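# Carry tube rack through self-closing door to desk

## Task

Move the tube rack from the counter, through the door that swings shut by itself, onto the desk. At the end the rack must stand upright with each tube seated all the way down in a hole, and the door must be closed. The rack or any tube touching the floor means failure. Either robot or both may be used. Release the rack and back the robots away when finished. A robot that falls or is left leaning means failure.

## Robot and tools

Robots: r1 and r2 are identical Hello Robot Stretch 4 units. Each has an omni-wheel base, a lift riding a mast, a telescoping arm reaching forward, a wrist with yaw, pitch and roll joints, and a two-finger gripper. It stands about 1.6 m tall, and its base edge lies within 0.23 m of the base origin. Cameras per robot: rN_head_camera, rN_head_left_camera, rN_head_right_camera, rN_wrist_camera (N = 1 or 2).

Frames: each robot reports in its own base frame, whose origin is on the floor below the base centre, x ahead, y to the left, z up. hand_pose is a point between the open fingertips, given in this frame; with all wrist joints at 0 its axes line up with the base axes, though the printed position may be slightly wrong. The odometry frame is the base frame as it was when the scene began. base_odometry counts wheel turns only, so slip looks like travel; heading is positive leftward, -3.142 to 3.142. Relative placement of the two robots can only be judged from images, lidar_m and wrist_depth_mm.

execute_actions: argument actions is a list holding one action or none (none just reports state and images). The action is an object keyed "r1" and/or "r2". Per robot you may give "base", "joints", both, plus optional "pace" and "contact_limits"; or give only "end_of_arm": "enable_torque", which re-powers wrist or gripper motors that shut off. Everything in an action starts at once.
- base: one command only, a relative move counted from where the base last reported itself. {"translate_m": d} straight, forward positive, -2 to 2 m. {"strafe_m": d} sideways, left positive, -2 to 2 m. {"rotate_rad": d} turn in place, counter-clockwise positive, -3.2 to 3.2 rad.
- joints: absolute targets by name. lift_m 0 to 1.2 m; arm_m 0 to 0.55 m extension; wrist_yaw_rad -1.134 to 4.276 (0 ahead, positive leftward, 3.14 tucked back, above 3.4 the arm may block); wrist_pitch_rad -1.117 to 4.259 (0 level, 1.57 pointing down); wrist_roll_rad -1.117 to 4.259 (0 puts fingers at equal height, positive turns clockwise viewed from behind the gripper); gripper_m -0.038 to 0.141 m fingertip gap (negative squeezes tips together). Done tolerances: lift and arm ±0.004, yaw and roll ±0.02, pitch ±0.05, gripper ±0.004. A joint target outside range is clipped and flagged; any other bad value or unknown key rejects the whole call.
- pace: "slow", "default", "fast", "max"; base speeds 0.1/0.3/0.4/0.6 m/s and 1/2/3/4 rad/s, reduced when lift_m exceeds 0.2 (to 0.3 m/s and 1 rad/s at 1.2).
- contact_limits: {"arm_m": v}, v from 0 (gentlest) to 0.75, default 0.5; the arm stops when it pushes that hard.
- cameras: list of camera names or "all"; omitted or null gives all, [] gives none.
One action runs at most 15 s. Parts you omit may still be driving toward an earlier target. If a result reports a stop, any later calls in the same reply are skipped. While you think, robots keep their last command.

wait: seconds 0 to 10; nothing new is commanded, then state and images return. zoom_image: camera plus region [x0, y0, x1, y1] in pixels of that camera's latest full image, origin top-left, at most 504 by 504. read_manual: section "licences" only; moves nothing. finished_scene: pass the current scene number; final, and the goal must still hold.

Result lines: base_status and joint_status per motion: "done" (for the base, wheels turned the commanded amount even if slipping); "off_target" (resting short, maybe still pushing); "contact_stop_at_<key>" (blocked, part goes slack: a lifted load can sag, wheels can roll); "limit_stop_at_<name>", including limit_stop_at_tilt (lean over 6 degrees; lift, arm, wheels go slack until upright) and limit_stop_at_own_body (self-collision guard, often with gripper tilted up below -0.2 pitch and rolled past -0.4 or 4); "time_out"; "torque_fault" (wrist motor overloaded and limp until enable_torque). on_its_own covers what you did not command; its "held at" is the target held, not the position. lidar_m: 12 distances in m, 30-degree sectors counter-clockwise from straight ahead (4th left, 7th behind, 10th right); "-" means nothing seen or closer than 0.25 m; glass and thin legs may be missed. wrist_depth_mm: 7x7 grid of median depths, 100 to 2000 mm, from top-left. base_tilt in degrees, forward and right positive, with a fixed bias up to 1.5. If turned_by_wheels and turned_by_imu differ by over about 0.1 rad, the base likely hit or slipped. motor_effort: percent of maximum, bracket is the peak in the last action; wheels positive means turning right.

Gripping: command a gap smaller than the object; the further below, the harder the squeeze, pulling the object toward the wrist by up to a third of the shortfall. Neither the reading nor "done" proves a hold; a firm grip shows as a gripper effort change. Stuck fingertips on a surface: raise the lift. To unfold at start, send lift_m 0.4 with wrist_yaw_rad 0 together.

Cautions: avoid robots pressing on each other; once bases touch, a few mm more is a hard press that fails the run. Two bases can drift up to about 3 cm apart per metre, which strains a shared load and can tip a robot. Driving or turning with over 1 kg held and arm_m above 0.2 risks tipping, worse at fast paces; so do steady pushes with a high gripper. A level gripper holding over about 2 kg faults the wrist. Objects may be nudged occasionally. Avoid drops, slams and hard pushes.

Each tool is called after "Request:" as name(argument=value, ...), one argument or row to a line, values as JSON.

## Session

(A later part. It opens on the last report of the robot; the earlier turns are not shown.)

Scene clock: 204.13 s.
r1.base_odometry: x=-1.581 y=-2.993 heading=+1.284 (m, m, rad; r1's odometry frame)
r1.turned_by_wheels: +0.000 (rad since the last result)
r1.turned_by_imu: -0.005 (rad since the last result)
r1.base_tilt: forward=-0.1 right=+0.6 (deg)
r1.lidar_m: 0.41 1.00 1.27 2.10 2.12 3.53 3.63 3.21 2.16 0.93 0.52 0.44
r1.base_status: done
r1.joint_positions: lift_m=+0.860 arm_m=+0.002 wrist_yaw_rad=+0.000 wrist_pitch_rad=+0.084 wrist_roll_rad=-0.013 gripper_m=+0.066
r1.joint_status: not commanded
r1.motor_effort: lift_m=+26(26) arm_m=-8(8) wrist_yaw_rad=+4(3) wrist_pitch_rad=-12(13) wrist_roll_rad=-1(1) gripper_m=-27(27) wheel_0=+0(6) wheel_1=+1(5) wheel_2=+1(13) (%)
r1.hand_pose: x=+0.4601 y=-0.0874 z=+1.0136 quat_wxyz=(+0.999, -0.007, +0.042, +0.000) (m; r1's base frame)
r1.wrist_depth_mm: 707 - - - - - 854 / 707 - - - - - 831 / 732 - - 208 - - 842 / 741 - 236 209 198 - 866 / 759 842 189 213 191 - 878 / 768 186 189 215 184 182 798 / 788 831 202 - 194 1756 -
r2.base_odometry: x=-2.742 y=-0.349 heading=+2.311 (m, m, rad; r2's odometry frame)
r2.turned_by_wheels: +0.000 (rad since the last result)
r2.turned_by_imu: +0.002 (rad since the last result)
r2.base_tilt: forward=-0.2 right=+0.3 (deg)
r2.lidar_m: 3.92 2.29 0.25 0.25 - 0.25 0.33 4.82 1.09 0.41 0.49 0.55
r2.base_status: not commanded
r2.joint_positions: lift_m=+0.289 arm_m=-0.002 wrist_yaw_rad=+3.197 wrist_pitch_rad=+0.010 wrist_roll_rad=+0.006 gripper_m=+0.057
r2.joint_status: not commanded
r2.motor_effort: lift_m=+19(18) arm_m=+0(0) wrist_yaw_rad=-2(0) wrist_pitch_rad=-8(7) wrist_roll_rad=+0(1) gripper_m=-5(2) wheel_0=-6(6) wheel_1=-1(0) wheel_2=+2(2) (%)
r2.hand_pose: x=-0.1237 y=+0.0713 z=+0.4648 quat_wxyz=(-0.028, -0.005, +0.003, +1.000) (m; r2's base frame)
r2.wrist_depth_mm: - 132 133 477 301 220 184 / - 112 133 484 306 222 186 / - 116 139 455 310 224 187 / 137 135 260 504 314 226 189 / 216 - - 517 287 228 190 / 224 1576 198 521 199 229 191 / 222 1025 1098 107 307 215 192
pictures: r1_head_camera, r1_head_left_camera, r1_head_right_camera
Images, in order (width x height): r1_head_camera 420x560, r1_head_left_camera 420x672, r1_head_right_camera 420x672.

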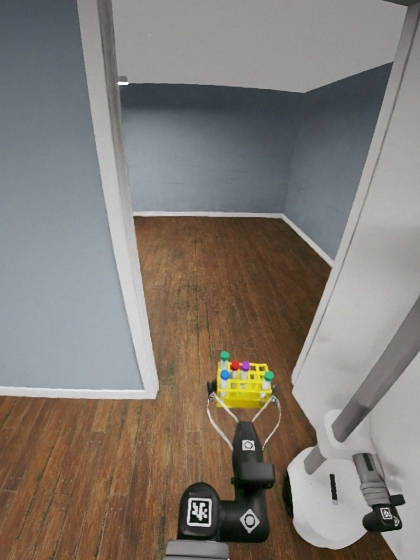

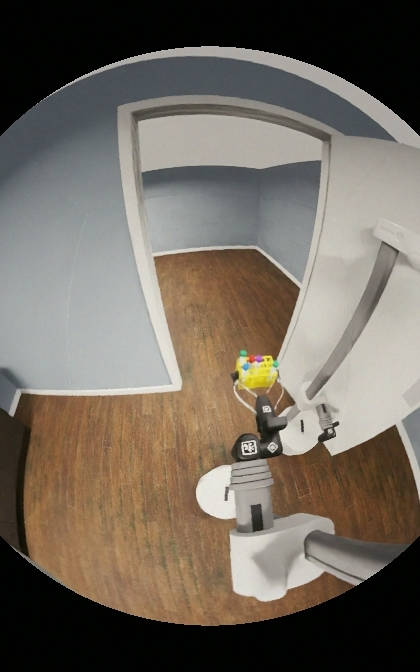

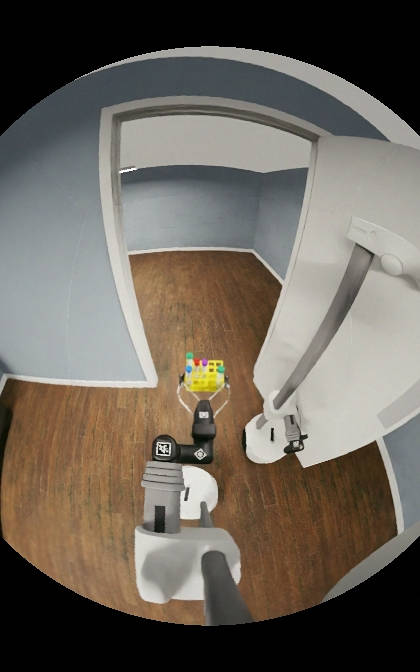

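Request:
execute_actions(
  actions=[
    {"r1":{"base":{"strafe_m":0.04}}},
  ],
  cameras=[],
)

Request:
execute_actions(
  actions=[
    {"r1":{"base":{"translate_m":0.5},"pace":"slow"}},
  ],
  cameras=["r1_head_left_camera","r1_head_right_camera"],
)

Scene clock: 207.20 s.
r1.base_odometry: x=-1.619 y=-2.982 heading=+1.284 (m, m, rad; r1's odometry frame)
r1.turned_by_wheels: +0.000 (rad since the last result)
r1.turned_by_imu: -0.001 (rad since the last result)
r1.base_tilt: forward=-0.2 right=+0.7 (deg)
r1.lidar_m: 0.41 0.99 1.27 2.05 2.10 3.49 3.64 3.28 2.21 0.97 0.55 0.45
r1.base_status: done
r1.joint_positions: lift_m=+0.860 arm_m=+0.002 wrist_yaw_rad=+0.000 wrist_pitch_rad=+0.084 wrist_roll_rad=-0.013 gripper_m=+0.066
r1.joint_status: not commanded
r1.motor_effort: lift_m=+26(25) arm_m=-8(8) wrist_yaw_rad=+4(3) wrist_pitch_rad=-13(11) wrist_roll_rad=+0(0) gripper_m=-28(28) wheel_0=+0(9) wheel_1=+3(7) wheel_2=+0(2) (%)
r1.hand_pose: x=+0.4601 y=-0.0874 z=+1.0136 quat_wxyz=(+0.999, -0.007, +0.042, +0.000) (m; r1's base frame)
r1.wrist_depth_mm: 699 - - - - - - / 715 831 - - - - - / 723 798 - 208 - - 917 / 741 788 236 210 199 - 931 / 750 778 189 214 189 - 931 / 778 185 190 216 183 182 866 / 788 798 202 - 193 1756 831
r2.base_odometry: x=-2.742 y=-0.349 heading=+2.311 (m, m, rad; r2's odometry frame)
r2.turned_by_wheels: +0.000 (rad since the last result)
r2.turned_by_imu: +0.001 (rad since the last result)
r2.base_tilt: forward=-0.3 right=+0.4 (deg)
r2.lidar_m: 3.93 2.26 0.25 0.25 - 0.25 0.35 4.86 1.08 0.46 0.54 0.62
r2.base_status: not commanded
r2.joint_positions: lift_m=+0.289 arm_m=-0.002 wrist_yaw_rad=+3.197 wrist_pitch_rad=+0.010 wrist_roll_rad=+0.006 gripper_m=+0.057
r2.joint_status: not commanded
r2.motor_effort: lift_m=+18(19) arm_m=+0(1) wrist_yaw_rad=+0(1) wrist_pitch_rad=-7(7) wrist_roll_rad=-1(0) gripper_m=-5(5) wheel_0=-6(6) wheel_1=+0(1) wheel_2=+3(2) (%)
r2.hand_pose: x=-0.1237 y=+0.0713 z=+0.4648 quat_wxyz=(-0.028, -0.005, +0.003, +1.000) (m; r2's base frame)
r2.wrist_depth_mm: - 131 133 480 301 220 184 / - 112 133 484 306 222 185 / - 116 139 455 309 224 187 / 137 135 260 508 314 226 188 / 215 - - 512 286 229 190 / 224 1576 198 521 199 229 191 / 221 1025 1078 107 307 214 192
pictures: none
No camera images: the call's "cameras" was empty. Leave "cameras" out to get every camera's image.

Scene clock: 213.47 s.
r1.base_odometry: x=-1.478 y=-2.503 heading=+1.284 (m, m, rad; r1's odometry frame)
r1.turned_by_wheels: +0.000 (rad since the last result)
r1.turned_by_imu: -0.004 (rad since the last result)
r1.base_tilt: forward=-0.1 right=+0.7 (deg)
r1.lidar_m: 0.41 0.54 0.65 1.40 2.13 2.74 4.18 3.21 0.48 0.45 0.78 0.41
r1.base_status: done
r1.joint_positions: lift_m=+0.860 arm_m=+0.002 wrist_yaw_rad=+0.000 wrist_pitch_rad=+0.084 wrist_roll_rad=-0.013 gripper_m=+0.066
r1.joint_status: not commanded
r1.motor_effort: lift_m=+26(26) arm_m=-8(8) wrist_yaw_rad=+3(3) wrist_pitch_rad=-14(13) wrist_roll_rad=+1(2) gripper_m=-27(27) wheel_0=+3(5) wheel_1=+3(4) wheel_2=-3(1) (%)
r1.hand_pose: x=+0.4601 y=-0.0874 z=+1.0136 quat_wxyz=(+0.999, -0.007, +0.042, +0.000) (m; r1's base frame)
r1.wrist_depth_mm: - - - - - - - / - - - - - - - / - - - 206 - - - / - - 235 208 224 - - / - - 188 213 191 - - / - 186 190 215 184 182 - / - 1808 202 - 193 1808 1756
r2.base_odometry: x=-2.742 y=-0.349 heading=+2.311 (m, m, rad; r2's odometry frame)
r2.turned_by_wheels: +0.000 (rad since the last result)
r2.turned_by_imu: +0.002 (rad since the last result)
r2.base_tilt: forward=-0.2 right=+0.3 (deg)
r2.lidar_m: 3.93 2.28 0.26 0.25 - 0.25 0.33 0.74 0.49 0.45 2.76 4.21
r2.base_status: not commanded
r2.joint_positions: lift_m=+0.289 arm_m=-0.002 wrist_yaw_rad=+3.197 wrist_pitch_rad=+0.010 wrist_roll_rad=+0.006 gripper_m=+0.057
r2.joint_status: not commanded
r2.motor_effort: lift_m=+18(18) arm_m=+0(0) wrist_yaw_rad=-2(0) wrist_pitch_rad=-7(7) wrist_roll_rad=+0(0) gripper_m=-6(5) wheel_0=-6(6) wheel_1=-1(0) wheel_2=+2(2) (%)
r2.hand_pose: x=-0.1237 y=+0.0713 z=+0.4648 quat_wxyz=(-0.028, -0.005, +0.003, +1.000) (m; r2's base frame)
r2.wrist_depth_mm: - 131 133 477 301 220 184 / - 112 133 488 306 222 186 / - 116 139 455 309 224 187 / 137 135 260 508 312 226 189 / 215 - - 512 286 229 190 / 224 1576 198 521 199 229 191 / 221 1042 1098 107 307 215 191
pictures: r1_head_left_camera, r1_head_right_camera
Images, in order (width x height): r1_head_left_camera 420x672, r1_head_right_camera 420x672.

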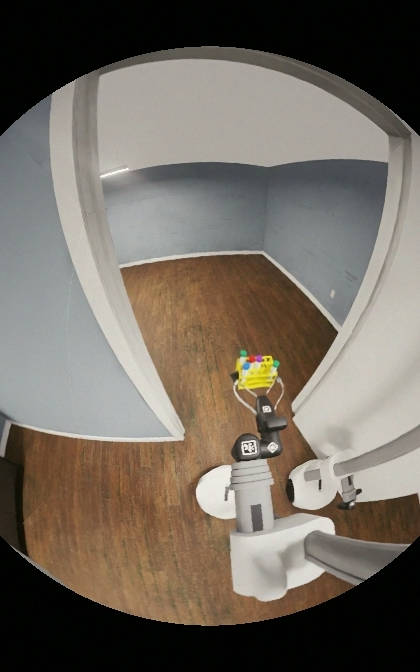

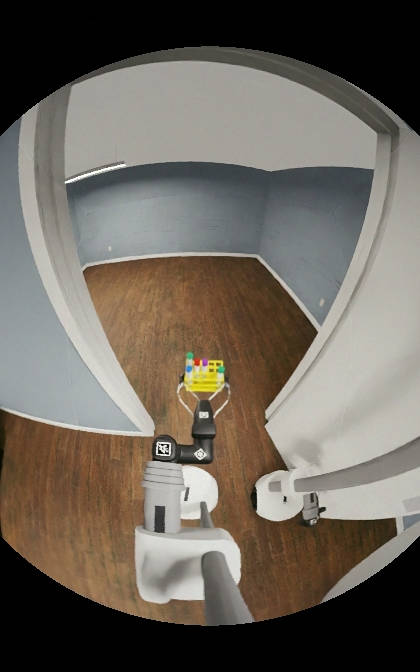

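Request:
execute_actions(
  actions=[
    {"r1":{"base":{"translate_m":1.3}}},
  ],
  cameras=["r1_head_left_camera","r2_head_right_camera","r2_head_left_camera"],
)

Scene clock: 221.30 s.
r1.base_odometry: x=-1.111 y=-1.256 heading=+1.285 (m, m, rad; r1's odometry frame)
r1.turned_by_wheels: +0.000 (rad since the last result)
r1.turned_by_imu: -0.007 (rad since the last result)
r1.base_tilt: forward=-0.1 right=+0.6 (deg)
r1.lidar_m: 0.41 3.38 2.24 2.05 1.07 0.77 - 0.96 0.90 1.87 1.91 0.42
r1.base_status: done
r1.joint_positions: lift_m=+0.860 arm_m=+0.002 wrist_yaw_rad=+0.000 wrist_pitch_rad=+0.084 wrist_roll_rad=-0.013 gripper_m=+0.066
r1.joint_status: not commanded
r1.motor_effort: lift_m=+26(26) arm_m=-8(8) wrist_yaw_rad=+4(3) wrist_pitch_rad=-15(12) wrist_roll_rad=-1(1) gripper_m=-28(27) wheel_0=+2(6) wheel_1=+3(6) wheel_2=-1(10) (%)
r1.hand_pose: x=+0.4601 y=-0.0874 z=+1.0136 quat_wxyz=(+0.999, -0.007, +0.042, +0.000) (m; r1's base frame)
r1.wrist_depth_mm: - - - - - - - / - - - - - - - / - - - 208 - - - / - - 235 209 198 - - / - - 189 213 190 - - / - 185 190 215 185 182 - / - 1921 202 - 194 1756 1808
r2.base_odometry: x=-2.742 y=-0.349 heading=+2.311 (m, m, rad; r2's odometry frame)
r2.turned_by_wheels: +0.000 (rad since the last result)
r2.turned_by_imu: +0.003 (rad since the last result)
r2.base_tilt: forward=-0.2 right=+0.3 (deg)
r2.lidar_m: 3.93 2.31 0.25 0.25 - 0.25 0.34 1.30 1.11 1.66 2.74 4.23
r2.base_status: not commanded
r2.joint_positions: lift_m=+0.289 arm_m=-0.002 wrist_yaw_rad=+3.197 wrist_pitch_rad=+0.010 wrist_roll_rad=+0.006 gripper_m=+0.057
r2.joint_status: not commanded
r2.motor_effort: lift_m=+18(19) arm_m=+0(0) wrist_yaw_rad=-1(0) wrist_pitch_rad=-8(7) wrist_roll_rad=-1(0) gripper_m=-5(4) wheel_0=-6(6) wheel_1=+0(0) wheel_2=+2(2) (%)
r2.hand_pose: x=-0.1237 y=+0.0713 z=+0.4648 quat_wxyz=(-0.028, -0.005, +0.003, +1.000) (m; r2's base frame)
r2.wrist_depth_mm: - 132 133 477 301 220 184 / - 112 133 488 306 223 186 / - 116 139 459 309 224 187 / 137 135 260 508 314 226 189 / 215 1618 - 512 286 229 190 / 223 1308 198 521 199 228 191 / 222 1025 1098 107 307 214 192
pictures: r1_head_left_camera, r2_head_left_camera, r2_head_right_camera
Images, in order (width x height): r1_head_left_camera 420x672, r2_head_left_camera 420x672, r2_head_right_camera 420x672.

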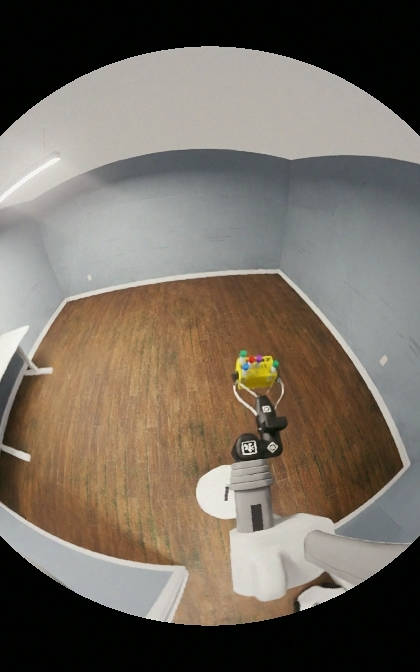

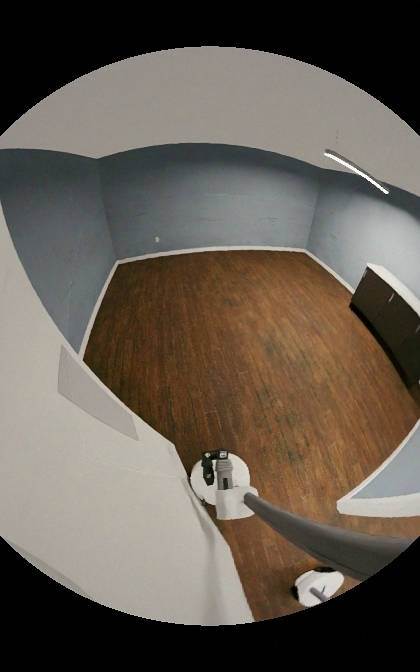

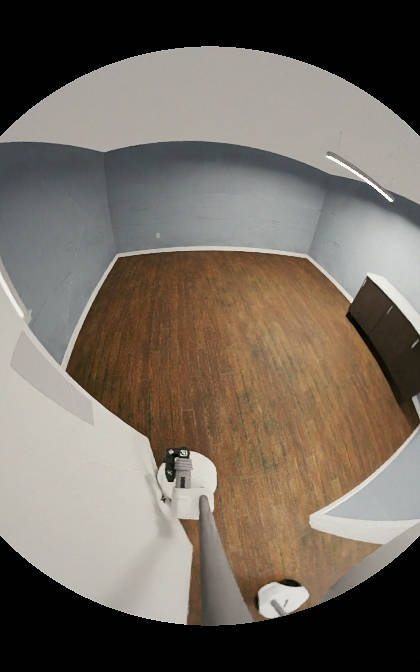

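Request:
execute_actions(
  actions=[
    {"r1":{"base":{"translate_m":0.5}},"r2":{"base":{"translate_m":0.9}}},
  ],
  cameras=[],
)

Request:
execute_actions(
  actions=[
    {"r1":{"base":{"rotate_rad":1.57},"pace":"slow"}},
  ],
  cameras=["r1_head_left_camera","r1_head_camera","r2_head_left_camera"],
)

Scene clock: 228.03 s.
r1.base_odometry: x=-0.970 y=-0.776 heading=+1.285 (m, m, rad; r1's odometry frame)
r1.turned_by_wheels: +0.000 (rad since the last result)
r1.turned_by_imu: -0.004 (rad since the last result)
r1.base_tilt: forward=-0.1 right=+0.6 (deg)
r1.lidar_m: 0.41 2.88 2.32 2.13 1.86 1.26 1.29 1.28 1.50 1.81 1.85 0.43
r1.base_status: done
r1.joint_positions: lift_m=+0.860 arm_m=+0.002 wrist_yaw_rad=+0.000 wrist_pitch_rad=+0.084 wrist_roll_rad=-0.013 gripper_m=+0.066
r1.joint_status: not commanded
r1.motor_effort: lift_m=+26(25) arm_m=-8(8) wrist_yaw_rad=+3(5) wrist_pitch_rad=-13(11) wrist_roll_rad=-1(1) gripper_m=-28(27) wheel_0=+2(6) wheel_1=+2(7) wheel_2=+0(8) (%)
r1.hand_pose: x=+0.4601 y=-0.0874 z=+1.0136 quat_wxyz=(+0.999, -0.007, +0.042, +0.000) (m; r1's base frame)
r1.wrist_depth_mm: - - - - - - - / - - - - - - - / - - - 208 - - - / - - 234 209 198 - - / - - 189 213 190 - - / - 185 190 216 185 182 - / - 1921 202 - 195 1756 1756
r2.base_odometry: x=-3.349 y=+0.316 heading=+2.311 (m, m, rad; r2's odometry frame)
r2.turned_by_wheels: +0.000 (rad since the last result)
r2.turned_by_imu: +0.000 (rad since the last result)
r2.base_tilt: forward=-0.2 right=+0.5 (deg)
r2.lidar_m: 3.05 2.52 1.63 1.47 1.48 1.67 0.84 0.62 1.93 2.58 2.61 3.32
r2.base_status: done
r2.joint_positions: lift_m=+0.289 arm_m=-0.002 wrist_yaw_rad=+3.197 wrist_pitch_rad=+0.010 wrist_roll_rad=+0.006 gripper_m=+0.057
r2.joint_status: not commanded
r2.motor_effort: lift_m=+18(18) arm_m=+0(0) wrist_yaw_rad=+0(1) wrist_pitch_rad=-7(7) wrist_roll_rad=+0(0) gripper_m=-7(4) wheel_0=+2(8) wheel_1=+3(8) wheel_2=+0(7) (%)
r2.hand_pose: x=-0.1237 y=+0.0713 z=+0.4648 quat_wxyz=(-0.028, -0.005, +0.003, +1.000) (m; r2's base frame)
r2.wrist_depth_mm: - 131 133 1618 1661 1708 1708 / - 112 133 1618 1661 1708 1756 / - 116 139 1618 1661 1756 1756 / 137 135 262 1618 1661 1708 1756 / 215 759 960 1661 1708 1708 1756 / 224 750 198 1430 200 1464 1430 / 222 788 904 107 1060 976 1025
pictures: none
No camera images: the call's "cameras" was empty. Leave "cameras" out to get every camera's image.

Scene clock: 230.90 s.
r1.base_odometry: x=-0.970 y=-0.776 heading=+2.854 (m, m, rad; r1's odometry frame)
r1.turned_by_wheels: +1.569 (rad since the last result)
r1.turned_by_imu: +1.554 (rad since the last result)
r1.base_tilt: forward=-0.2 right=+0.6 (deg)
r1.lidar_m: 0.41 1.88 1.22 1.25 1.28 1.51 1.82 1.84 2.36 2.84 2.87 0.45
r1.base_status: done
r1.joint_positions: lift_m=+0.860 arm_m=+0.002 wrist_yaw_rad=+0.000 wrist_pitch_rad=+0.084 wrist_roll_rad=-0.013 gripper_m=+0.066
r1.joint_status: not commanded
r1.motor_effort: lift_m=+25(26) arm_m=-8(8) wrist_yaw_rad=+4(2) wrist_pitch_rad=-12(14) wrist_roll_rad=+0(0) gripper_m=-28(26) wheel_0=-2(6) wheel_1=-3(8) wheel_2=-4(6) (%)
r1.hand_pose: x=+0.4601 y=-0.0874 z=+1.0136 quat_wxyz=(+0.999, -0.007, +0.042, +0.000) (m; r1's base frame)
r1.wrist_depth_mm: - - - - - - - / - - - - - - - / - - - 208 - - - / - - 235 209 198 - - / - - 189 213 189 - - / - 185 190 215 185 182 - / 1863 1863 203 - 195 1708 1756
r2.base_odometry: x=-3.349 y=+0.316 heading=+2.311 (m, m, rad; r2's odometry frame)
r2.turned_by_wheels: +0.000 (rad since the last result)
r2.turned_by_imu: +0.001 (rad since the last result)
r2.base_tilt: forward=-0.1 right=+0.3 (deg)
r2.lidar_m: 3.05 2.52 1.64 1.46 1.45 1.65 1.35 1.17 1.89 2.58 2.61 3.36
r2.base_status: not commanded
r2.joint_positions: lift_m=+0.289 arm_m=-0.002 wrist_yaw_rad=+3.197 wrist_pitch_rad=+0.010 wrist_roll_rad=+0.006 gripper_m=+0.057
r2.joint_status: not commanded
r2.motor_effort: lift_m=+19(19) arm_m=+1(0) wrist_yaw_rad=-1(1) wrist_pitch_rad=-8(7) wrist_roll_rad=-1(1) gripper_m=-2(2) wheel_0=+2(2) wheel_1=+4(3) wheel_2=+0(0) (%)
r2.hand_pose: x=-0.1237 y=+0.0713 z=+0.4648 quat_wxyz=(-0.028, -0.005, +0.003, +1.000) (m; r2's base frame)
r2.wrist_depth_mm: - 131 133 1618 1661 1756 1756 / - 112 133 1618 1661 1708 1708 / - 116 139 1661 1708 1708 1756 / 137 135 260 1618 1661 1708 1808 / 215 1308 1430 1661 1708 1756 1756 / 224 1281 198 1499 200 1499 1430 / 222 1042 1098 107 1060 976 1025
pictures: r1_head_camera, r1_head_left_camera, r2_head_left_camera
Images, in order (width x height): r1_head_camera 420x560, r1_head_left_camera 420x672, r2_head_left_camera 420x672.

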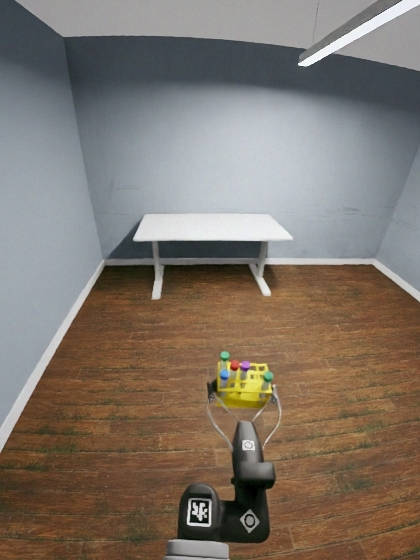

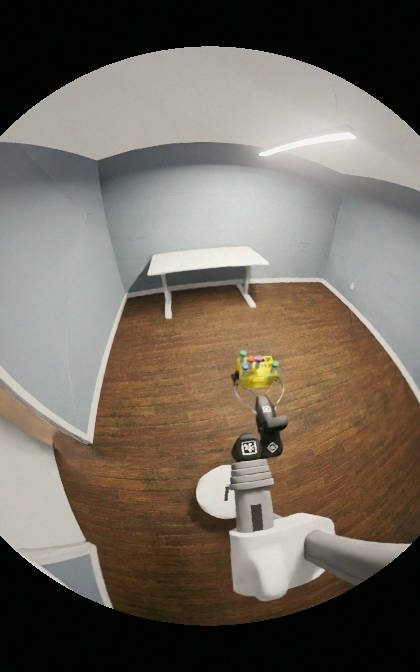

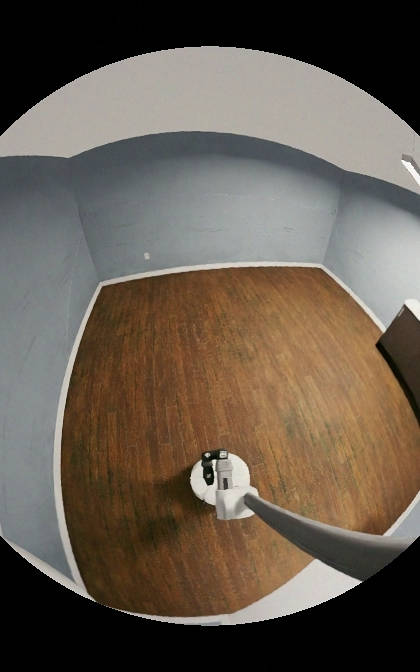

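Request:
execute_actions(
  actions=[
    {"r1":{"base":{"translate_m":1.1}}},
  ],
  cameras=["r1_head_left_camera","r1_head_camera","r1_wrist_camera"],
)

Scene clock: 237.47 s.
r1.base_odometry: x=-2.025 y=-0.465 heading=+2.855 (m, m, rad; r1's odometry frame)
r1.turned_by_wheels: +0.000 (rad since the last result)
r1.turned_by_imu: -0.006 (rad since the last result)
r1.base_tilt: forward=-0.2 right=+0.6 (deg)
r1.lidar_m: 0.41 1.03 1.40 1.28 1.31 1.74 2.91 2.96 2.92 2.70 2.74 0.45
r1.base_status: done
r1.joint_positions: lift_m=+0.860 arm_m=+0.002 wrist_yaw_rad=+0.000 wrist_pitch_rad=+0.084 wrist_roll_rad=-0.013 gripper_m=+0.066
r1.joint_status: not commanded
r1.motor_effort: lift_m=+26(25) arm_m=-8(8) wrist_yaw_rad=+6(2) wrist_pitch_rad=-13(15) wrist_roll_rad=-2(0) gripper_m=-27(30) wheel_0=+0(7) wheel_1=+0(6) wheel_2=+1(11) (%)
r1.hand_pose: x=+0.4601 y=-0.0874 z=+1.0136 quat_wxyz=(+0.999, -0.007, +0.042, +0.000) (m; r1's base frame)
r1.wrist_depth_mm: 1430 1430 1537 1499 1537 1537 1618 / 1464 1499 1499 1576 1576 1618 1618 / 1499 1537 1537 208 1618 1618 1708 / 1499 1576 234 209 198 1708 1708 / 1576 1397 188 214 189 1078 1756 / 904 186 190 215 184 182 1808 / 1576 1618 202 - 194 1708 1808
r2.base_odometry: x=-3.349 y=+0.316 heading=+2.311 (m, m, rad; r2's odometry frame)
r2.turned_by_wheels: +0.000 (rad since the last result)
r2.turned_by_imu: +0.002 (rad since the last result)
r2.base_tilt: forward=-0.1 right=+0.4 (deg)
r2.lidar_m: 3.04 2.54 1.64 1.46 1.46 1.69 1.52 1.50 1.91 2.59 2.61 3.31
r2.base_status: not commanded
r2.joint_positions: lift_m=+0.289 arm_m=-0.002 wrist_yaw_rad=+3.197 wrist_pitch_rad=+0.010 wrist_roll_rad=+0.006 gripper_m=+0.057
r2.joint_status: not commanded
r2.motor_effort: lift_m=+18(19) arm_m=+0(0) wrist_yaw_rad=-1(2) wrist_pitch_rad=-7(8) wrist_roll_rad=-1(0) gripper_m=-4(5) wheel_0=+2(2) wheel_1=+4(3) wheel_2=+0(0) (%)
r2.hand_pose: x=-0.1237 y=+0.0713 z=+0.4648 quat_wxyz=(-0.028, -0.005, +0.003, +1.000) (m; r2's base frame)
r2.wrist_depth_mm: - 131 133 1618 1661 1708 1756 / - 112 133 1618 1661 1708 1756 / - 116 139 1661 1708 1756 1756 / 137 135 260 1618 1708 1756 1808 / 215 1576 1661 1661 1708 1756 1756 / 224 1576 198 1537 200 1464 1464 / 222 1042 1098 107 1078 991 1025
pictures: r1_head_camera, r1_head_left_camera, r1_wrist_camera
Images, in order (width x height): r1_head_camera 420x560, r1_head_left_camera 420x672, r1_wrist_camera 616x392.

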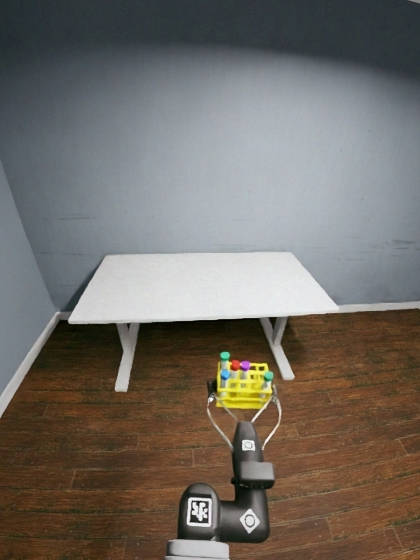

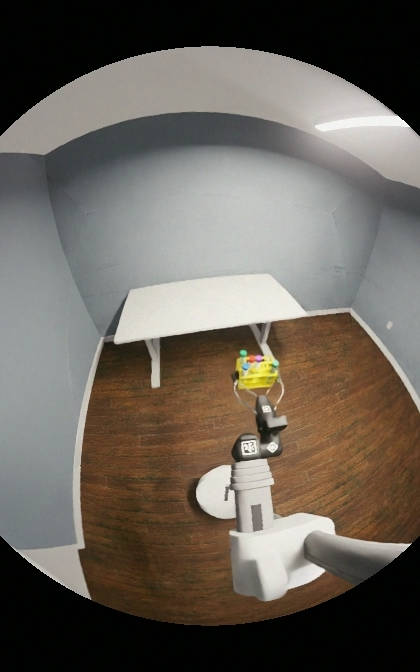

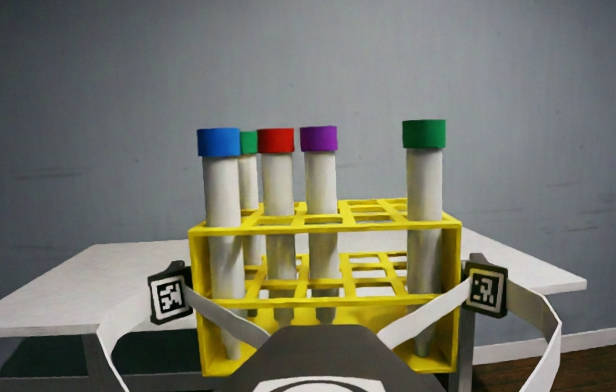

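Request:
execute_actions(
  actions=[
    {"r1":{"base":{"translate_m":0.5},"joints":{"arm_m":0.25}}},
  ],
  cameras=[],
)

Request:
execute_actions(
  actions=[
    {"r1":{"joints":{"lift_m":0.68},"pace":"slow"}},
  ],
  cameras=["r1_head_camera","r1_wrist_camera"],
)

Scene clock: 243.40 s.
r1.base_odometry: x=-2.505 y=-0.323 heading=+2.855 (m, m, rad; r1's odometry frame)
r1.turned_by_wheels: +0.000 (rad since the last result)
r1.turned_by_imu: -0.004 (rad since the last result)
r1.base_tilt: forward=-0.2 right=+0.7 (deg)
r1.lidar_m: 0.53 0.54 0.67 1.33 1.36 1.74 3.43 3.46 2.86 2.63 0.92 0.57
r1.base_status: done
r1.joint_positions: lift_m=+0.860 arm_m=+0.249 wrist_yaw_rad=+0.000 wrist_pitch_rad=+0.084 wrist_roll_rad=-0.013 gripper_m=+0.066
r1.joint_status: all done
r1.motor_effort: lift_m=+25(25) arm_m=+7(9) wrist_yaw_rad=+3(5) wrist_pitch_rad=-13(11) wrist_roll_rad=+0(0) gripper_m=-29(26) wheel_0=+1(6) wheel_1=+2(7) wheel_2=+0(10) (%)
r1.hand_pose: x=+0.7071 y=-0.0874 z=+1.0137 quat_wxyz=(+0.999, -0.007, +0.042, +0.000) (m; r1's base frame)
r1.wrist_depth_mm: 788 798 820 820 842 854 878 / 798 809 831 854 866 891 891 / 820 831 820 208 878 891 917 / 820 854 235 208 198 917 931 / 842 866 189 214 190 931 960 / 866 185 190 215 184 182 778 / 661 640 202 - 193 603 -
r2.base_odometry: x=-3.349 y=+0.316 heading=+2.311 (m, m, rad; r2's odometry frame)
r2.turned_by_wheels: +0.000 (rad since the last result)
r2.turned_by_imu: +0.002 (rad since the last result)
r2.base_tilt: forward=-0.2 right=+0.3 (deg)
r2.lidar_m: 3.03 2.48 1.64 1.45 1.48 1.68 1.52 1.54 1.91 2.55 2.59 3.34
r2.base_status: not commanded
r2.joint_positions: lift_m=+0.289 arm_m=-0.002 wrist_yaw_rad=+3.197 wrist_pitch_rad=+0.010 wrist_roll_rad=+0.006 gripper_m=+0.057
r2.joint_status: not commanded
r2.motor_effort: lift_m=+18(18) arm_m=+1(0) wrist_yaw_rad=-1(4) wrist_pitch_rad=-7(7) wrist_roll_rad=-1(1) gripper_m=-5(5) wheel_0=+2(2) wheel_1=+3(4) wheel_2=+0(0) (%)
r2.hand_pose: x=-0.1237 y=+0.0713 z=+0.4648 quat_wxyz=(-0.028, -0.005, +0.003, +1.000) (m; r2's base frame)
r2.wrist_depth_mm: - 131 133 1618 1618 1708 1708 / - 112 133 1661 1661 1708 1708 / - 116 139 1661 1661 1708 1756 / 137 135 260 1618 1708 1708 1708 / 215 1576 1618 1661 1708 1708 1756 / 224 1537 198 1499 199 1464 1397 / 222 1042 1098 107 1060 976 1025
pictures: none
No camera images: the call's "cameras" was empty. Leave "cameras" out to get every camera's image.

Scene clock: 245.63 s.
r1.base_odometry: x=-2.505 y=-0.323 heading=+2.855 (m, m, rad; r1's odometry frame)
r1.turned_by_wheels: +0.000 (rad since the last result)
r1.turned_by_imu: -0.001 (rad since the last result)
r1.base_tilt: forward=-0.2 right=+0.6 (deg)
r1.lidar_m: 0.53 0.55 0.66 1.34 1.37 1.72 3.41 3.46 2.89 2.65 0.92 0.57
r1.base_status: not commanded
r1.joint_positions: lift_m=+0.680 arm_m=+0.249 wrist_yaw_rad=+0.000 wrist_pitch_rad=+0.084 wrist_roll_rad=-0.013 gripper_m=+0.066
r1.joint_status: all done
r1.motor_effort: lift_m=+16(25) arm_m=+7(7) wrist_yaw_rad=+4(3) wrist_pitch_rad=-14(13) wrist_roll_rad=+0(1) gripper_m=-25(27) wheel_0=+1(1) wheel_1=+2(2) wheel_2=+0(0) (%)
r1.hand_pose: x=+0.7071 y=-0.0874 z=+0.8345 quat_wxyz=(+0.999, -0.007, +0.042, +0.000) (m; r1's base frame)
r1.wrist_depth_mm: 788 798 809 831 854 854 878 / 788 820 831 854 866 866 904 / 831 842 842 207 866 904 917 / 842 854 235 209 198 917 931 / 723 707 189 213 189 549 591 / 452 186 190 215 185 183 397 / 334 329 202 - 193 309 -
r2.base_odometry: x=-3.349 y=+0.316 heading=+2.311 (m, m, rad; r2's odometry frame)
r2.turned_by_wheels: +0.000 (rad since the last result)
r2.turned_by_imu: +0.001 (rad since the last result)
r2.base_tilt: forward=-0.2 right=+0.3 (deg)
r2.lidar_m: 3.05 2.53 1.62 1.43 1.48 1.68 1.51 1.53 1.91 2.59 2.59 3.33
r2.base_status: not commanded
r2.joint_positions: lift_m=+0.289 arm_m=-0.002 wrist_yaw_rad=+3.197 wrist_pitch_rad=+0.010 wrist_roll_rad=+0.006 gripper_m=+0.057
r2.joint_status: not commanded
r2.motor_effort: lift_m=+18(18) arm_m=+0(0) wrist_yaw_rad=-3(2) wrist_pitch_rad=-8(7) wrist_roll_rad=-1(0) gripper_m=-3(4) wheel_0=+2(2) wheel_1=+4(4) wheel_2=+0(0) (%)
r2.hand_pose: x=-0.1237 y=+0.0713 z=+0.4648 quat_wxyz=(-0.028, -0.005, +0.003, +1.000) (m; r2's base frame)
r2.wrist_depth_mm: - 132 133 1618 1661 1708 1708 / - 112 133 1661 1708 1708 1756 / - 116 139 1618 1708 1708 1708 / 137 135 260 1661 1708 1756 1756 / 215 1618 1618 1618 1708 1756 1808 / 224 1618 198 1537 199 1499 1397 / 222 1025 1098 107 1060 991 1008
pictures: r1_head_camera, r1_wrist_camera
Images, in order (width x height): r1_head_camera 420x560, r1_wrist_camera 616x392.

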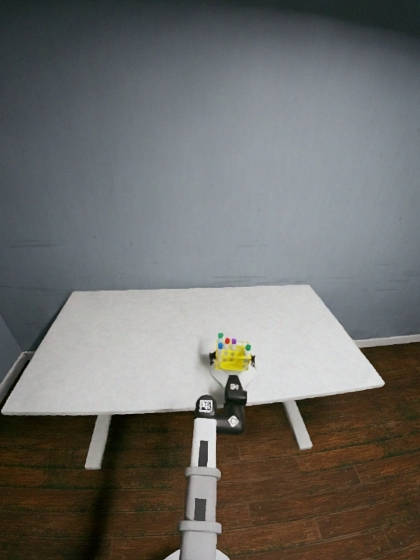

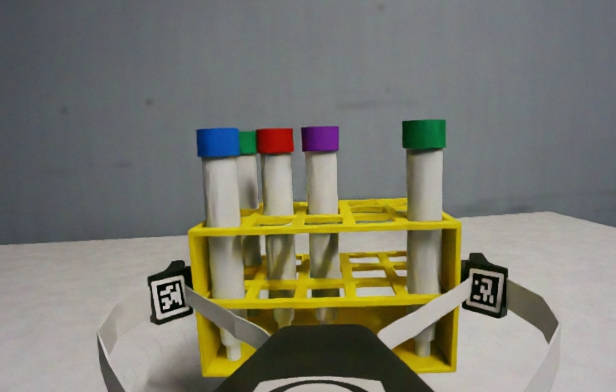

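Request:
execute_actions(
  actions=[
    {"r1":{"joints":{"lift_m":0.612},"pace":"slow"}},
  ],
  cameras=["r1_wrist_camera"],
)

Scene clock: 248.40 s.
r1.base_odometry: x=-2.505 y=-0.323 heading=+2.855 (m, m, rad; r1's odometry frame)
r1.turned_by_wheels: +0.000 (rad since the last result)
r1.turned_by_imu: -0.001 (rad since the last result)
r1.base_tilt: forward=-0.2 right=+0.6 (deg)
r1.lidar_m: 0.53 0.54 0.67 1.34 1.37 1.73 3.41 3.46 2.86 2.65 0.91 0.60
r1.base_status: not commanded
r1.joint_positions: lift_m=+0.612 arm_m=+0.249 wrist_yaw_rad=+0.000 wrist_pitch_rad=+0.084 wrist_roll_rad=-0.013 gripper_m=+0.066
r1.joint_status: all done
r1.motor_effort: lift_m=+16(16) arm_m=+7(7) wrist_yaw_rad=+2(3) wrist_pitch_rad=-13(10) wrist_roll_rad=-1(0) gripper_m=-28(28) wheel_0=+1(1) wheel_1=+2(2) wheel_2=-1(0) (%)
r1.hand_pose: x=+0.7071 y=-0.0874 z=+0.7665 quat_wxyz=(+0.999, -0.007, +0.042, +0.000) (m; r1's base frame)
r1.wrist_depth_mm: 788 798 820 831 854 866 878 / 798 820 831 842 866 891 891 / 820 831 831 207 878 891 904 / 842 842 235 208 198 768 715 / 452 445 189 213 190 347 377 / 285 185 190 215 184 182 251 / 213 208 197 - 189 195 -
r2.base_odometry: x=-3.349 y=+0.316 heading=+2.311 (m, m, rad; r2's odometry frame)
r2.turned_by_wheels: +0.000 (rad since the last result)
r2.turned_by_imu: +0.001 (rad since the last result)
r2.base_tilt: forward=-0.2 right=+0.4 (deg)
r2.lidar_m: 3.03 2.55 1.64 1.44 1.48 1.68 1.53 1.51 1.93 2.57 2.60 3.33
r2.base_status: not commanded
r2.joint_positions: lift_m=+0.289 arm_m=-0.002 wrist_yaw_rad=+3.197 wrist_pitch_rad=+0.010 wrist_roll_rad=+0.006 gripper_m=+0.057
r2.joint_status: not commanded
r2.motor_effort: lift_m=+18(19) arm_m=+0(0) wrist_yaw_rad=-1(3) wrist_pitch_rad=-7(7) wrist_roll_rad=+0(0) gripper_m=-1(3) wheel_0=+2(2) wheel_1=+3(4) wheel_2=+0(0) (%)
r2.hand_pose: x=-0.1237 y=+0.0713 z=+0.4648 quat_wxyz=(-0.028, -0.005, +0.003, +1.000) (m; r2's base frame)
r2.wrist_depth_mm: - 131 133 1661 1661 1708 1756 / - 112 133 1618 1756 1708 1756 / - 116 139 1661 1661 1708 1756 / 137 135 262 1661 1708 1756 1756 / 215 1576 1576 1661 1708 1808 1756 / 224 1576 198 1537 199 1464 1430 / 221 1042 1098 107 1060 976 1025
pictures: r1_wrist_camera
Images, in order (width x height): r1_wrist_camera 616x392.

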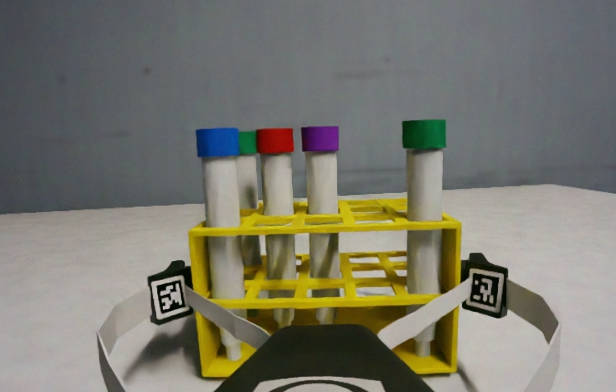

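213 vs 208: ~3 mm left. Lower and release.

Request:
execute_actions(
  actions=[
    {"r1":{"joints":{"lift_m":0.608},"pace":"slow"}},
  ],
  cameras=[],
)

Request:
execute_actions(
  actions=[
    {"r1":{"joints":{"gripper_m":0.141},"pace":"slow"}},
  ],
  cameras=[],
)

Request:
execute_actions(
  actions=[
    {"r1":{"joints":{"arm_m":0.12},"pace":"slow"}},
  ],
  cameras=["r1_wrist_camera","r1_head_camera","r2_head_left_camera"],
)

Scene clock: 250.90 s.
r1.base_odometry: x=-2.505 y=-0.323 heading=+2.855 (m, m, rad; r1's odometry frame)
r1.turned_by_wheels: +0.000 (rad since the last result)
r1.turned_by_imu: -0.001 (rad since the last result)
r1.base_tilt: forward=-0.1 right=+0.7 (deg)
r1.lidar_m: 0.52 0.53 0.68 1.35 1.37 1.72 3.42 3.46 2.86 2.63 0.91 0.60
r1.base_status: not commanded
r1.joint_positions: lift_m=+0.608 arm_m=+0.249 wrist_yaw_rad=+0.000 wrist_pitch_rad=+0.084 wrist_roll_rad=-0.013 gripper_m=+0.066
r1.joint_status: all done
r1.motor_effort: lift_m=+16(15) arm_m=+7(7) wrist_yaw_rad=+5(4) wrist_pitch_rad=-12(12) wrist_roll_rad=-1(0) gripper_m=-29(28) wheel_0=+1(1) wheel_1=+2(2) wheel_2=-1(1) (%)
r1.hand_pose: x=+0.7071 y=-0.0874 z=+0.7625 quat_wxyz=(+0.999, -0.007, +0.042, +0.000) (m; r1's base frame)
r1.wrist_depth_mm: 788 788 809 831 842 854 891 / 798 820 831 854 854 891 891 / 820 831 831 207 878 904 917 / 831 854 234 208 198 741 699 / 439 433 188 213 189 338 364 / 277 186 190 206 184 182 243 / 206 201 196 - 189 190 -
r2.base_odometry: x=-3.349 y=+0.316 heading=+2.311 (m, m, rad; r2's odometry frame)
r2.turned_by_wheels: +0.000 (rad since the last result)
r2.turned_by_imu: +0.001 (rad since the last result)
r2.base_tilt: forward=-0.1 right=+0.3 (deg)
r2.lidar_m: 3.02 2.51 1.63 1.46 1.44 1.68 1.50 1.55 1.89 2.55 2.60 3.35
r2.base_status: not commanded
r2.joint_positions: lift_m=+0.289 arm_m=-0.002 wrist_yaw_rad=+3.197 wrist_pitch_rad=+0.010 wrist_roll_rad=+0.006 gripper_m=+0.057
r2.joint_status: not commanded
r2.motor_effort: lift_m=+18(18) arm_m=+0(0) wrist_yaw_rad=-2(1) wrist_pitch_rad=-7(8) wrist_roll_rad=-1(0) gripper_m=-2(6) wheel_0=+2(2) wheel_1=+3(4) wheel_2=+0(0) (%)
r2.hand_pose: x=-0.1237 y=+0.0713 z=+0.4648 quat_wxyz=(-0.028, -0.005, +0.003, +1.000) (m; r2's base frame)
r2.wrist_depth_mm: - 131 133 1618 1661 1708 1708 / - 112 132 1661 1661 1708 1708 / - 116 139 1661 1661 1756 1756 / 137 135 260 1618 1661 1708 1756 / 215 1576 1618 1618 1708 1708 1756 / 224 1576 198 1537 199 1499 1430 / 221 1042 1078 107 1060 991 1025
pictures: none
No camera images: the call's "cameras" was empty. Leave "cameras" out to get every camera's image.

Scene clock: 254.60 s.
r1.base_odometry: x=-2.505 y=-0.323 heading=+2.855 (m, m, rad; r1's odometry frame)
r1.turned_by_wheels: +0.000 (rad since the last result)
r1.turned_by_imu: -0.001 (rad since the last result)
r1.base_tilt: forward=-0.2 right=+0.6 (deg)
r1.lidar_m: 0.52 0.53 0.68 1.34 1.37 1.74 3.42 3.46 2.87 2.63 0.92 0.57
r1.base_status: not commanded
r1.joint_positions: lift_m=+0.608 arm_m=+0.249 wrist_yaw_rad=+0.000 wrist_pitch_rad=+0.082 wrist_roll_rad=-0.013 gripper_m=+0.141
r1.joint_status: all done
r1.motor_effort: lift_m=+16(16) arm_m=+7(7) wrist_yaw_rad=+4(3) wrist_pitch_rad=-7(12) wrist_roll_rad=+0(1) gripper_m=+0(27) wheel_0=+1(1) wheel_1=+2(2) wheel_2=-1(1) (%)
r1.hand_pose: x=+0.7071 y=-0.0874 z=+0.7630 quat_wxyz=(+0.999, -0.007, +0.041, +0.000) (m; r1's base frame)
r1.wrist_depth_mm: 798 798 820 842 854 866 878 / 809 809 831 854 854 891 904 / 809 831 842 230 866 904 904 / 831 842 256 229 244 750 715 / 442 436 209 232 222 214 366 / 278 259 214 202 206 224 249 / 207 202 208 - 202 196 195
r2.base_odometry: x=-3.349 y=+0.316 heading=+2.311 (m, m, rad; r2's odometry frame)
r2.turned_by_wheels: +0.000 (rad since the last result)
r2.turned_by_imu: +0.001 (rad since the last result)
r2.base_tilt: forward=-0.3 right=+0.4 (deg)
r2.lidar_m: 3.04 2.54 1.63 1.45 1.49 1.68 1.52 1.54 1.89 2.57 2.60 3.34
r2.base_status: not commanded
r2.joint_positions: lift_m=+0.289 arm_m=-0.002 wrist_yaw_rad=+3.197 wrist_pitch_rad=+0.010 wrist_roll_rad=+0.006 gripper_m=+0.057
r2.joint_status: not commanded
r2.motor_effort: lift_m=+18(18) arm_m=+0(0) wrist_yaw_rad=+0(1) wrist_pitch_rad=-7(8) wrist_roll_rad=+0(0) gripper_m=-4(0) wheel_0=+2(2) wheel_1=+3(4) wheel_2=+0(0) (%)
r2.hand_pose: x=-0.1237 y=+0.0713 z=+0.4648 quat_wxyz=(-0.028, -0.005, +0.003, +1.000) (m; r2's base frame)
r2.wrist_depth_mm: - 131 133 1618 1661 1708 1756 / - 112 133 1618 1661 1708 1756 / - 116 139 1618 1661 1708 1756 / 137 135 260 1661 1661 1756 1756 / 215 1576 1618 1661 1708 1756 1808 / 224 1618 198 1499 200 1464 1430 / 222 1025 1098 107 1060 991 1025
pictures: none
No camera images: the call's "cameras" was empty. Leave "cameras" out to get every camera's image.

Scene clock: 257.20 s.
r1.base_odometry: x=-2.505 y=-0.323 heading=+2.855 (m, m, rad; r1's odometry frame)
r1.turned_by_wheels: +0.000 (rad since the last result)
r1.turned_by_imu: -0.001 (rad since the last result)
r1.base_tilt: forward=-0.2 right=+0.6 (deg)
r1.lidar_m: 0.53 0.53 0.67 1.34 1.36 1.73 3.42 3.44 2.88 2.64 0.90 0.63
r1.base_status: not commanded
r1.joint_positions: lift_m=+0.608 arm_m=+0.121 wrist_yaw_rad=+0.000 wrist_pitch_rad=+0.082 wrist_roll_rad=-0.013 gripper_m=+0.141
r1.joint_status: all done
r1.motor_effort: lift_m=+16(16) arm_m=-8(7) wrist_yaw_rad=+3(3) wrist_pitch_rad=-7(8) wrist_roll_rad=+0(0) gripper_m=+1(2) wheel_0=+1(1) wheel_1=+2(2) wheel_2=+0(0) (%)
r1.hand_pose: x=+0.5798 y=-0.0874 z=+0.7629 quat_wxyz=(+0.999, -0.007, +0.041, +0.000) (m; r1's base frame)
r1.wrist_depth_mm: 904 917 946 960 976 991 1008 / 917 931 960 976 1008 1008 1042 / 946 960 976 991 1008 1025 1078 / 931 960 904 375 654 759 715 / 449 439 387 359 359 342 368 / 278 259 241 239 233 228 249 / 208 205 215 - 220 226 668
r2.base_odometry: x=-3.349 y=+0.316 heading=+2.311 (m, m, rad; r2's odometry frame)
r2.turned_by_wheels: +0.000 (rad since the last result)
r2.turned_by_imu: +0.001 (rad since the last result)
r2.base_tilt: forward=-0.3 right=+0.3 (deg)
r2.lidar_m: 3.04 2.52 1.64 1.45 1.49 1.70 1.51 1.54 1.92 2.57 2.59 3.31
r2.base_status: not commanded
r2.joint_positions: lift_m=+0.289 arm_m=-0.002 wrist_yaw_rad=+3.197 wrist_pitch_rad=+0.010 wrist_roll_rad=+0.006 gripper_m=+0.057
r2.joint_status: not commanded
r2.motor_effort: lift_m=+18(19) arm_m=+0(0) wrist_yaw_rad=+1(2) wrist_pitch_rad=-7(8) wrist_roll_rad=+0(0) gripper_m=-6(3) wheel_0=+2(2) wheel_1=+4(3) wheel_2=+0(0) (%)
r2.hand_pose: x=-0.1237 y=+0.0713 z=+0.4648 quat_wxyz=(-0.028, -0.005, +0.003, +1.000) (m; r2's base frame)
r2.wrist_depth_mm: - 132 133 1618 1661 1708 1708 / - 112 133 1576 1661 1708 1756 / - 116 139 1618 1661 1708 1756 / 137 135 260 1618 1661 1708 1756 / 216 1618 1576 1661 1708 1756 1756 / 224 1576 198 1537 200 1464 1430 / 222 1042 1098 107 1060 991 1025
pictures: r1_head_camera, r1_wrist_camera, r2_head_left_camera
Images, in order (width x height): r1_head_camera 420x560, r1_wrist_camera 616x392, r2_head_left_camera 420x672.

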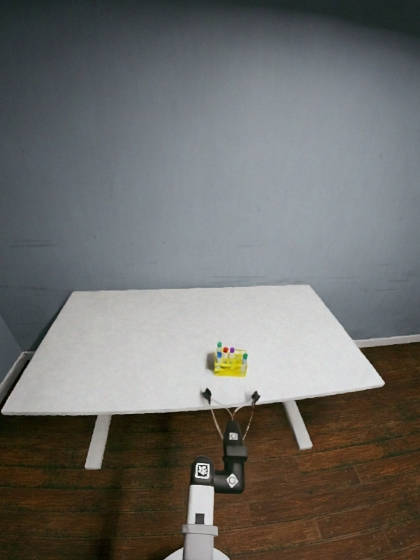

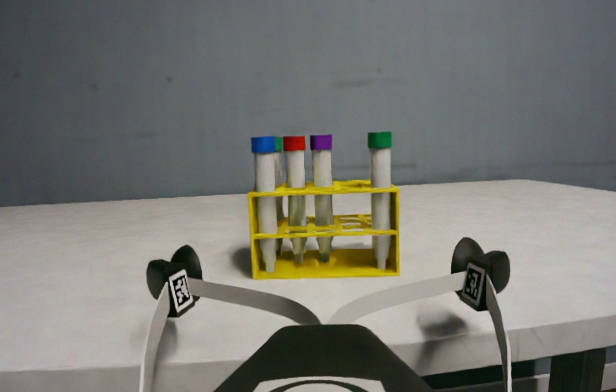

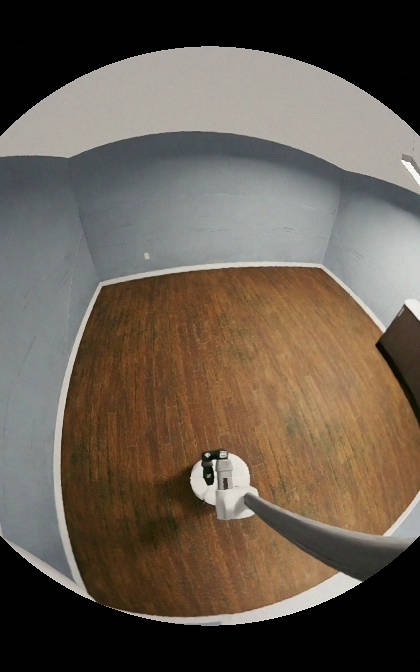

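Check tube seating.

Request:
zoom_image(
  camera="r1_wrist_camera",
  region=[230,120,420,290],
)

Request:
zoom_image(
  camera="r1_head_camera",
  region=[195,325,265,390],
)

Region (230, 120, 420, 290) of r1_wrist_camera's 616x392 image, scaled by 2.653; it fills the top 451 rows of this view, and the rest is white.

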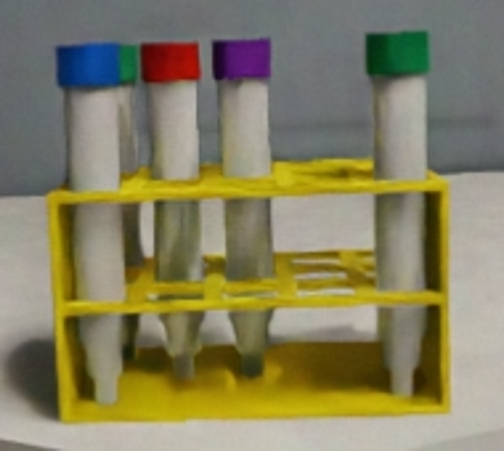

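Region (195, 325, 265, 390) of r1_head_camera's 420x560 image, scaled by 7.200, with more detail than that image has; it fills the top 468 rows of this view, and the rest is white.

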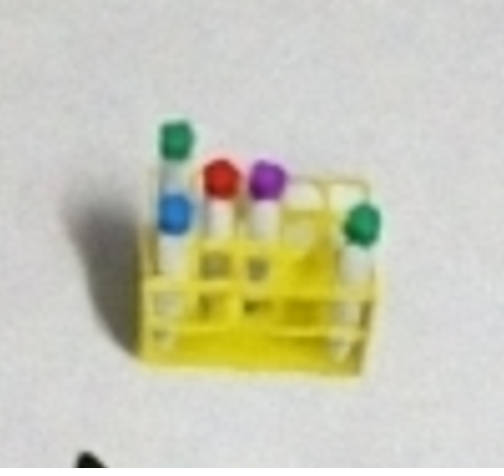

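Request:
execute_actions(
  actions=[
    {"r1":{"base":{"translate_m":-0.3},"joints":{"arm_m":0},"pace":"fast"}},
  ],
  cameras=["r1_head_left_camera","r1_wrist_camera","r2_wrist_camera"],
)

Scene clock: 262.23 s.
r1.base_odometry: x=-2.217 y=-0.408 heading=+2.855 (m, m, rad; r1's odometry frame)
r1.turned_by_wheels: +0.000 (rad since the last result)
r1.turned_by_imu: -0.001 (rad since the last result)
r1.base_tilt: forward=-0.1 right=+0.6 (deg)
r1.lidar_m: 0.82 0.83 1.07 1.29 1.30 1.79 3.11 3.14 2.92 2.68 2.67 0.89
r1.base_status: done
r1.joint_positions: lift_m=+0.608 arm_m=+0.002 wrist_yaw_rad=+0.000 wrist_pitch_rad=+0.082 wrist_roll_rad=-0.013 gripper_m=+0.141
r1.joint_status: all done
r1.motor_effort: lift_m=+16(16) arm_m=-8(8) wrist_yaw_rad=+3(3) wrist_pitch_rad=-9(9) wrist_roll_rad=-1(1) gripper_m=+0(2) wheel_0=+1(6) wheel_1=+0(7) wheel_2=-2(10) (%)
r1.hand_pose: x=+0.4602 y=-0.0874 z=+0.7628 quat_wxyz=(+0.999, -0.007, +0.041, +0.000) (m; r1's base frame)
r1.wrist_depth_mm: 1255 1281 1308 1336 1336 1397 1430 / 1308 1336 1336 1336 1397 1464 1430 / 1308 1336 1336 1397 1464 1430 1464 / 1078 1025 931 741 809 768 904 / 904 1397 1430 1430 1499 1060 1499 / 991 1397 1464 1430 1499 1537 1618 / 1182 1430 1397 - 1430 1281 1366
r2.base_odometry: x=-3.349 y=+0.316 heading=+2.311 (m, m, rad; r2's odometry frame)
r2.turned_by_wheels: +0.000 (rad since the last result)
r2.turned_by_imu: +0.002 (rad since the last result)
r2.base_tilt: forward=-0.3 right=+0.3 (deg)
r2.lidar_m: 3.02 2.53 1.64 1.46 1.48 1.70 1.52 1.55 1.94 2.56 2.57 3.32
r2.base_status: not commanded
r2.joint_positions: lift_m=+0.289 arm_m=-0.002 wrist_yaw_rad=+3.197 wrist_pitch_rad=+0.010 wrist_roll_rad=+0.006 gripper_m=+0.057
r2.joint_status: not commanded
r2.motor_effort: lift_m=+18(19) arm_m=+0(0) wrist_yaw_rad=-2(1) wrist_pitch_rad=-7(8) wrist_roll_rad=+0(1) gripper_m=+2(3) wheel_0=+2(2) wheel_1=+4(4) wheel_2=+0(0) (%)
r2.hand_pose: x=-0.1237 y=+0.0713 z=+0.4648 quat_wxyz=(-0.028, -0.005, +0.003, +1.000) (m; r2's base frame)
r2.wrist_depth_mm: - 131 133 1618 1661 1708 1708 / - 112 133 1661 1661 1756 1708 / - 116 139 1618 1661 1756 1756 / 137 135 260 1618 1661 1708 1756 / 215 1576 1618 1661 1708 1756 1756 / 223 1576 198 1537 199 1464 1464 / 222 1025 1098 107 1060 991 1025
pictures: r1_head_left_camera, r1_wrist_camera, r2_wrist_camera
Images, in order (width x height): r1_head_left_camera 420x672, r1_wrist_camera 616x392, r2_wrist_camera 616x392.

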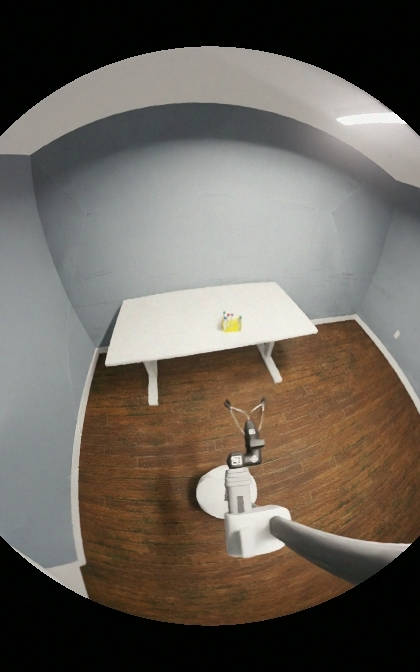

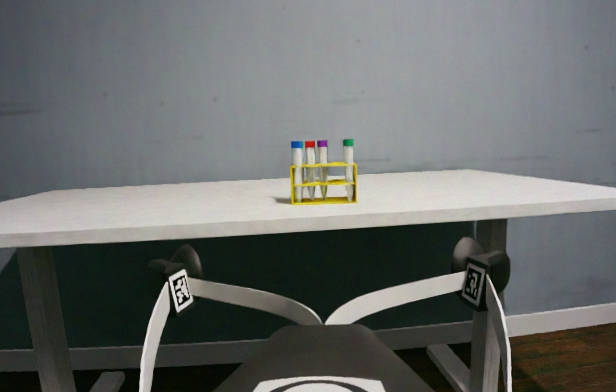

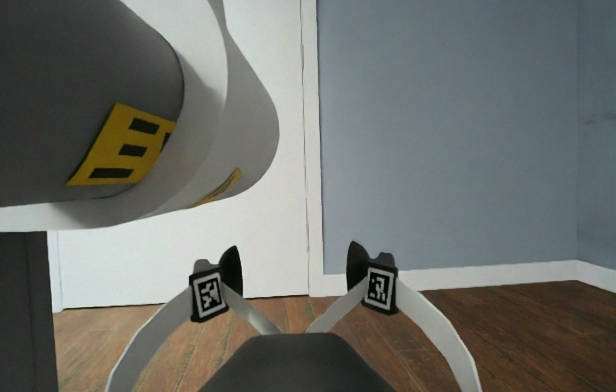

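Request:
zoom_image(
  camera="r1_wrist_camera",
  region=[275,130,375,215],
)

Region (275, 130, 375, 215) of r1_wrist_camera's 616x392 image, scaled by 5.040; it fills the top 428 rows of this view, and the rest is white.

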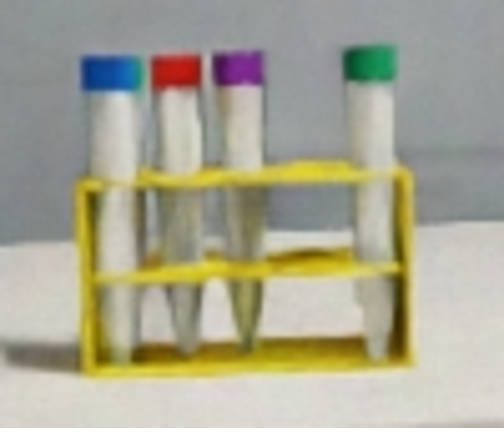

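Request:
finished_scene(
  scene=1,
)

The scene is finished: the task was done.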